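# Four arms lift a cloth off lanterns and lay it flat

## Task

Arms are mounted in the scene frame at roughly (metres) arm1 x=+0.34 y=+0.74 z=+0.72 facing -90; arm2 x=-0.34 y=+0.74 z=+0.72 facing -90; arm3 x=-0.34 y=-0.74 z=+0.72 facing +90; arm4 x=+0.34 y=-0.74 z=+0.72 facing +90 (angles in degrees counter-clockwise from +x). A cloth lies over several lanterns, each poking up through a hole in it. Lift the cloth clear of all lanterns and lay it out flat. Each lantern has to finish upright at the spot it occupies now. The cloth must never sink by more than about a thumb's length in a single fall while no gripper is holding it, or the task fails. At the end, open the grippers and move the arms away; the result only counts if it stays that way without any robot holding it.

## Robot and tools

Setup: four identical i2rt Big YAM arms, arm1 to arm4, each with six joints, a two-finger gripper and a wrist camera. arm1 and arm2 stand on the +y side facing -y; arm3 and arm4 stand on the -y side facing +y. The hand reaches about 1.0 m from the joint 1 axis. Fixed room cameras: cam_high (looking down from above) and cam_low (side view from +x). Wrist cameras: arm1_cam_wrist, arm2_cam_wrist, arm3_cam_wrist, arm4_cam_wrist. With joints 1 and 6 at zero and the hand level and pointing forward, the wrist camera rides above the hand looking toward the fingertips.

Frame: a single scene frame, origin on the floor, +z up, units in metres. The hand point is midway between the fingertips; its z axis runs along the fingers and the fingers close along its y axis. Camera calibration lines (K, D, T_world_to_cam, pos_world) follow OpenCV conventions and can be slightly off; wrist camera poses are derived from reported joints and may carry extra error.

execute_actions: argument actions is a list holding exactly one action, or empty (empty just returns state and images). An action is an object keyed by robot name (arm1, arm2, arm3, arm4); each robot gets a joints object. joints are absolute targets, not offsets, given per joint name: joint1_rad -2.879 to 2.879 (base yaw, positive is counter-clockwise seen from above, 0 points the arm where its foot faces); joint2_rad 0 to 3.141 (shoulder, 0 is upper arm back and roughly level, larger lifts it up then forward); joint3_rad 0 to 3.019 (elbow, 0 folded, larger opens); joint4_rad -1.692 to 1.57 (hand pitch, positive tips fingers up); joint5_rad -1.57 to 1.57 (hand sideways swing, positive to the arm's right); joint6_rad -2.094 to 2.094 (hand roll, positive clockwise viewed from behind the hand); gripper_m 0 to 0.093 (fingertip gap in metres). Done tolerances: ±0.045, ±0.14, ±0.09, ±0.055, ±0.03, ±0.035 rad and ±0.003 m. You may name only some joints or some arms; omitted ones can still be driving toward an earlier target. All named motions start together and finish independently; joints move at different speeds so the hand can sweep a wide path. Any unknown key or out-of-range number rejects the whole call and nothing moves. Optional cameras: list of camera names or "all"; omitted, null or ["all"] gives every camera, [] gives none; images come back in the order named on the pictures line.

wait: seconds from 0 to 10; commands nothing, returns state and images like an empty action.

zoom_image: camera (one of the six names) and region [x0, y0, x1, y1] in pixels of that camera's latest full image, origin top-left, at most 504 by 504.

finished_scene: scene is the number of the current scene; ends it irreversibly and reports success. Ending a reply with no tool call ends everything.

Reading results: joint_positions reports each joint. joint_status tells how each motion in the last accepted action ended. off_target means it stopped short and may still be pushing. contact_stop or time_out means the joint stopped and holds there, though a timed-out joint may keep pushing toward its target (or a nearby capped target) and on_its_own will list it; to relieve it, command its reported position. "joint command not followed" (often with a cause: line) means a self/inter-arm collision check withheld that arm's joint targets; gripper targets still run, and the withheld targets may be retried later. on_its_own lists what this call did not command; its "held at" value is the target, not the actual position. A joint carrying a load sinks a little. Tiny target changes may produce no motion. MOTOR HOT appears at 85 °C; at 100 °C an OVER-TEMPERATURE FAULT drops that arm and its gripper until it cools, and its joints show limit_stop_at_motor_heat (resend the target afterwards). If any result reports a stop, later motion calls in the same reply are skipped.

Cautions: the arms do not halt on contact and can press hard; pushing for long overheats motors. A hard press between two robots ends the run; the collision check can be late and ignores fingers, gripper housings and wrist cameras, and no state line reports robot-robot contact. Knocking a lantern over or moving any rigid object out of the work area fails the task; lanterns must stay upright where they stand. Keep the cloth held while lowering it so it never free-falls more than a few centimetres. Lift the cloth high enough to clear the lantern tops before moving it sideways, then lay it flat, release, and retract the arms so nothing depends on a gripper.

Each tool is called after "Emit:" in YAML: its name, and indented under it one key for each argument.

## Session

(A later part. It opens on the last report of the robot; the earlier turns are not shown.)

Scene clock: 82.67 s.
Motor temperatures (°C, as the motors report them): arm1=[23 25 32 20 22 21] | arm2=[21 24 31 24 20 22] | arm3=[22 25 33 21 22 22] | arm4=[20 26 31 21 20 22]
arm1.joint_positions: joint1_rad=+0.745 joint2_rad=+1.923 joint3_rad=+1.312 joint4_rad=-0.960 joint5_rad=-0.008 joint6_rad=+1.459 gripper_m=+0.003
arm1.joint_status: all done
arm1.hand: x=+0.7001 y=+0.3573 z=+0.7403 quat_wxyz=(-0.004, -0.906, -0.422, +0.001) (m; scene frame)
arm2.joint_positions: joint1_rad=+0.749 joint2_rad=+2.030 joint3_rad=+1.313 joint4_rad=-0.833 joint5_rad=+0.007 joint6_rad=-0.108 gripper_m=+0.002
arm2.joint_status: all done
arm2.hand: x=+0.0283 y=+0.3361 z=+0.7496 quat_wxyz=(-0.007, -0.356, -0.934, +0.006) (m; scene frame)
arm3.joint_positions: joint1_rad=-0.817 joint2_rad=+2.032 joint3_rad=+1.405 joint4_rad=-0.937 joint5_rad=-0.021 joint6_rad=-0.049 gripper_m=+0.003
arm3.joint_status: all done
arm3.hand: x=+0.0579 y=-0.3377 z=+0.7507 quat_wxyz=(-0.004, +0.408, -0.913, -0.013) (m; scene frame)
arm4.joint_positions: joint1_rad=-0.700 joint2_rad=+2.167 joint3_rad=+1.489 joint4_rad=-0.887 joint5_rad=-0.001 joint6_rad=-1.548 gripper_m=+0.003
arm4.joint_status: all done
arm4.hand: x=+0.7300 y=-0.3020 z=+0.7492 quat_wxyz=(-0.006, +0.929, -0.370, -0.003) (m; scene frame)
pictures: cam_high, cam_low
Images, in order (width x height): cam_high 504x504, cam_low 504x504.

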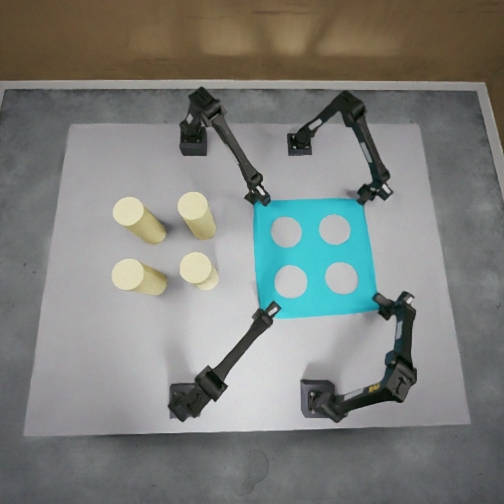

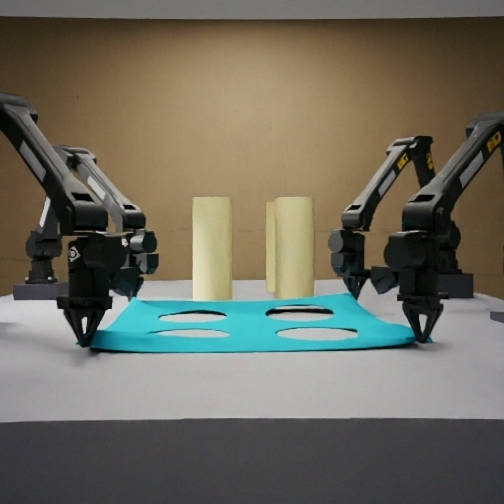

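The cloth is taut and nearly down. Releasing, then lifting clear.

Emit:
execute_actions:
  actions:
    - {"arm1": {"joints": {"joint1_rad": 0.745, "gripper_m": 0.09}}, "arm2": {"joints": {"joint3_rad": 1.313, "gripper_m": 0.09}}, "arm3": {"joints": {"joint1_rad": -0.817, "gripper_m": 0.09}}, "arm4": {"joints": {"joint1_rad": -0.70, "gripper_m": 0.09}}}
  cameras: []

Emit:
execute_actions:
  actions:
    - {"arm1": {"joints": {"joint2_rad": 1.45}}, "arm2": {"joints": {"joint2_rad": 1.5}}, "arm3": {"joints": {"joint2_rad": 1.5}}, "arm4": {"joints": {"joint2_rad": 1.65}}}
  cameras: ["cam_high", "cam_low"]

Scene clock: 85.77 s.
Motor temperatures (°C, as the motors report them): arm1=[23 26 32 20 22 21] | arm2=[21 24 30 24 20 22] | arm3=[22 25 33 21 22 22] | arm4=[20 26 30 21 20 22]
arm1.joint_positions: joint1_rad=+0.744 joint2_rad=+1.923 joint3_rad=+1.312 joint4_rad=-0.960 joint5_rad=-0.012 joint6_rad=+1.459 gripper_m=+0.090
arm1.joint_status: all done
arm1.hand: x=+0.7002 y=+0.3573 z=+0.7403 quat_wxyz=(-0.003, -0.907, -0.422, -0.001) (m; scene frame)
arm2.joint_positions: joint1_rad=+0.749 joint2_rad=+2.030 joint3_rad=+1.313 joint4_rad=-0.833 joint5_rad=+0.005 joint6_rad=-0.108 gripper_m=+0.090
arm2.joint_status: all done
arm2.hand: x=+0.0286 y=+0.3364 z=+0.7496 quat_wxyz=(-0.008, -0.356, -0.934, +0.005) (m; scene frame)
arm3.joint_positions: joint1_rad=-0.816 joint2_rad=+2.032 joint3_rad=+1.405 joint4_rad=-0.937 joint5_rad=-0.014 joint6_rad=-0.049 gripper_m=+0.090
arm3.joint_status: all done
arm3.hand: x=+0.0584 y=-0.3381 z=+0.7507 quat_wxyz=(-0.006, +0.409, -0.913, -0.010) (m; scene frame)
arm4.joint_positions: joint1_rad=-0.700 joint2_rad=+2.167 joint3_rad=+1.489 joint4_rad=-0.887 joint5_rad=+0.001 joint6_rad=-1.548 gripper_m=+0.090
arm4.joint_status: all done
arm4.hand: x=+0.7303 y=-0.3023 z=+0.7492 quat_wxyz=(-0.005, +0.929, -0.370, -0.001) (m; scene frame)
pictures: none
No camera images: the call's "cameras" was empty. Leave "cameras" out to get every camera's image.

Scene clock: 87.37 s.
Motor temperatures (°C, as the motors report them): arm1=[23 26 31 20 22 21] | arm2=[21 24 30 24 20 22] | arm3=[22 25 32 21 22 22] | arm4=[20 26 30 21 20 22]
arm1.joint_positions: joint1_rad=+0.744 joint2_rad=+1.451 joint3_rad=+1.312 joint4_rad=-0.960 joint5_rad=-0.013 joint6_rad=+1.459 gripper_m=+0.090
arm1.joint_status: all done
arm1.hand: x=+0.7049 y=+0.3570 z=+0.9851 quat_wxyz=(-0.224, -0.880, -0.412, -0.075) (m; scene frame)
arm2.joint_positions: joint1_rad=+0.749 joint2_rad=+1.506 joint3_rad=+1.310 joint4_rad=-0.833 joint5_rad=+0.005 joint6_rad=-0.108 gripper_m=+0.090
arm2.joint_status: all done
arm2.hand: x=+0.0439 y=+0.3181 z=+1.0343 quat_wxyz=(-0.237, -0.344, -0.900, +0.122) (m; scene frame)
arm3.joint_positions: joint1_rad=-0.816 joint2_rad=+1.501 joint3_rad=+1.394 joint4_rad=-0.937 joint5_rad=-0.014 joint6_rad=-0.049 gripper_m=+0.090
arm3.joint_status: all done
arm3.hand: x=+0.0593 y=-0.3373 z=+1.0411 quat_wxyz=(-0.245, +0.396, -0.879, -0.103) (m; scene frame)
arm4.joint_positions: joint1_rad=-0.700 joint2_rad=+1.649 joint3_rad=+1.489 joint4_rad=-0.887 joint5_rad=+0.001 joint6_rad=-1.548 gripper_m=+0.090
arm4.joint_status: all done
arm4.hand: x=+0.7512 y=-0.2825 z=+1.0583 quat_wxyz=(-0.246, +0.897, -0.358, +0.088) (m; scene frame)
pictures: cam_high, cam_low
Images, in order (width x height): cam_high 504x504, cam_low 504x504.

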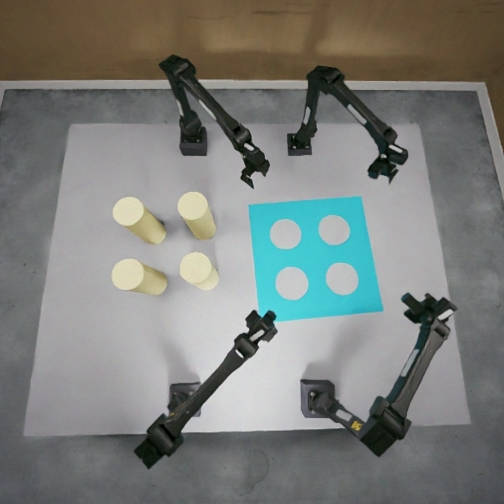

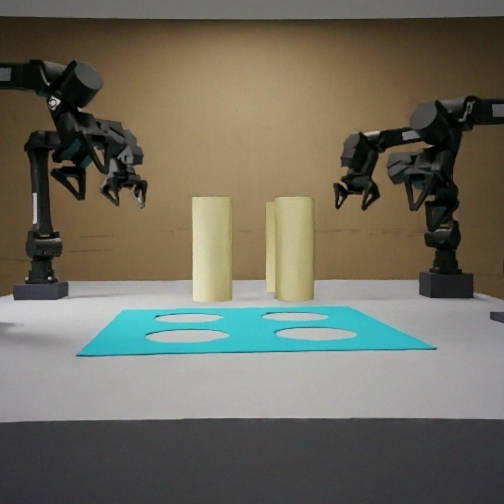

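Emit:
finished_scene:
  scene: 2

The scene is finished: the task was done.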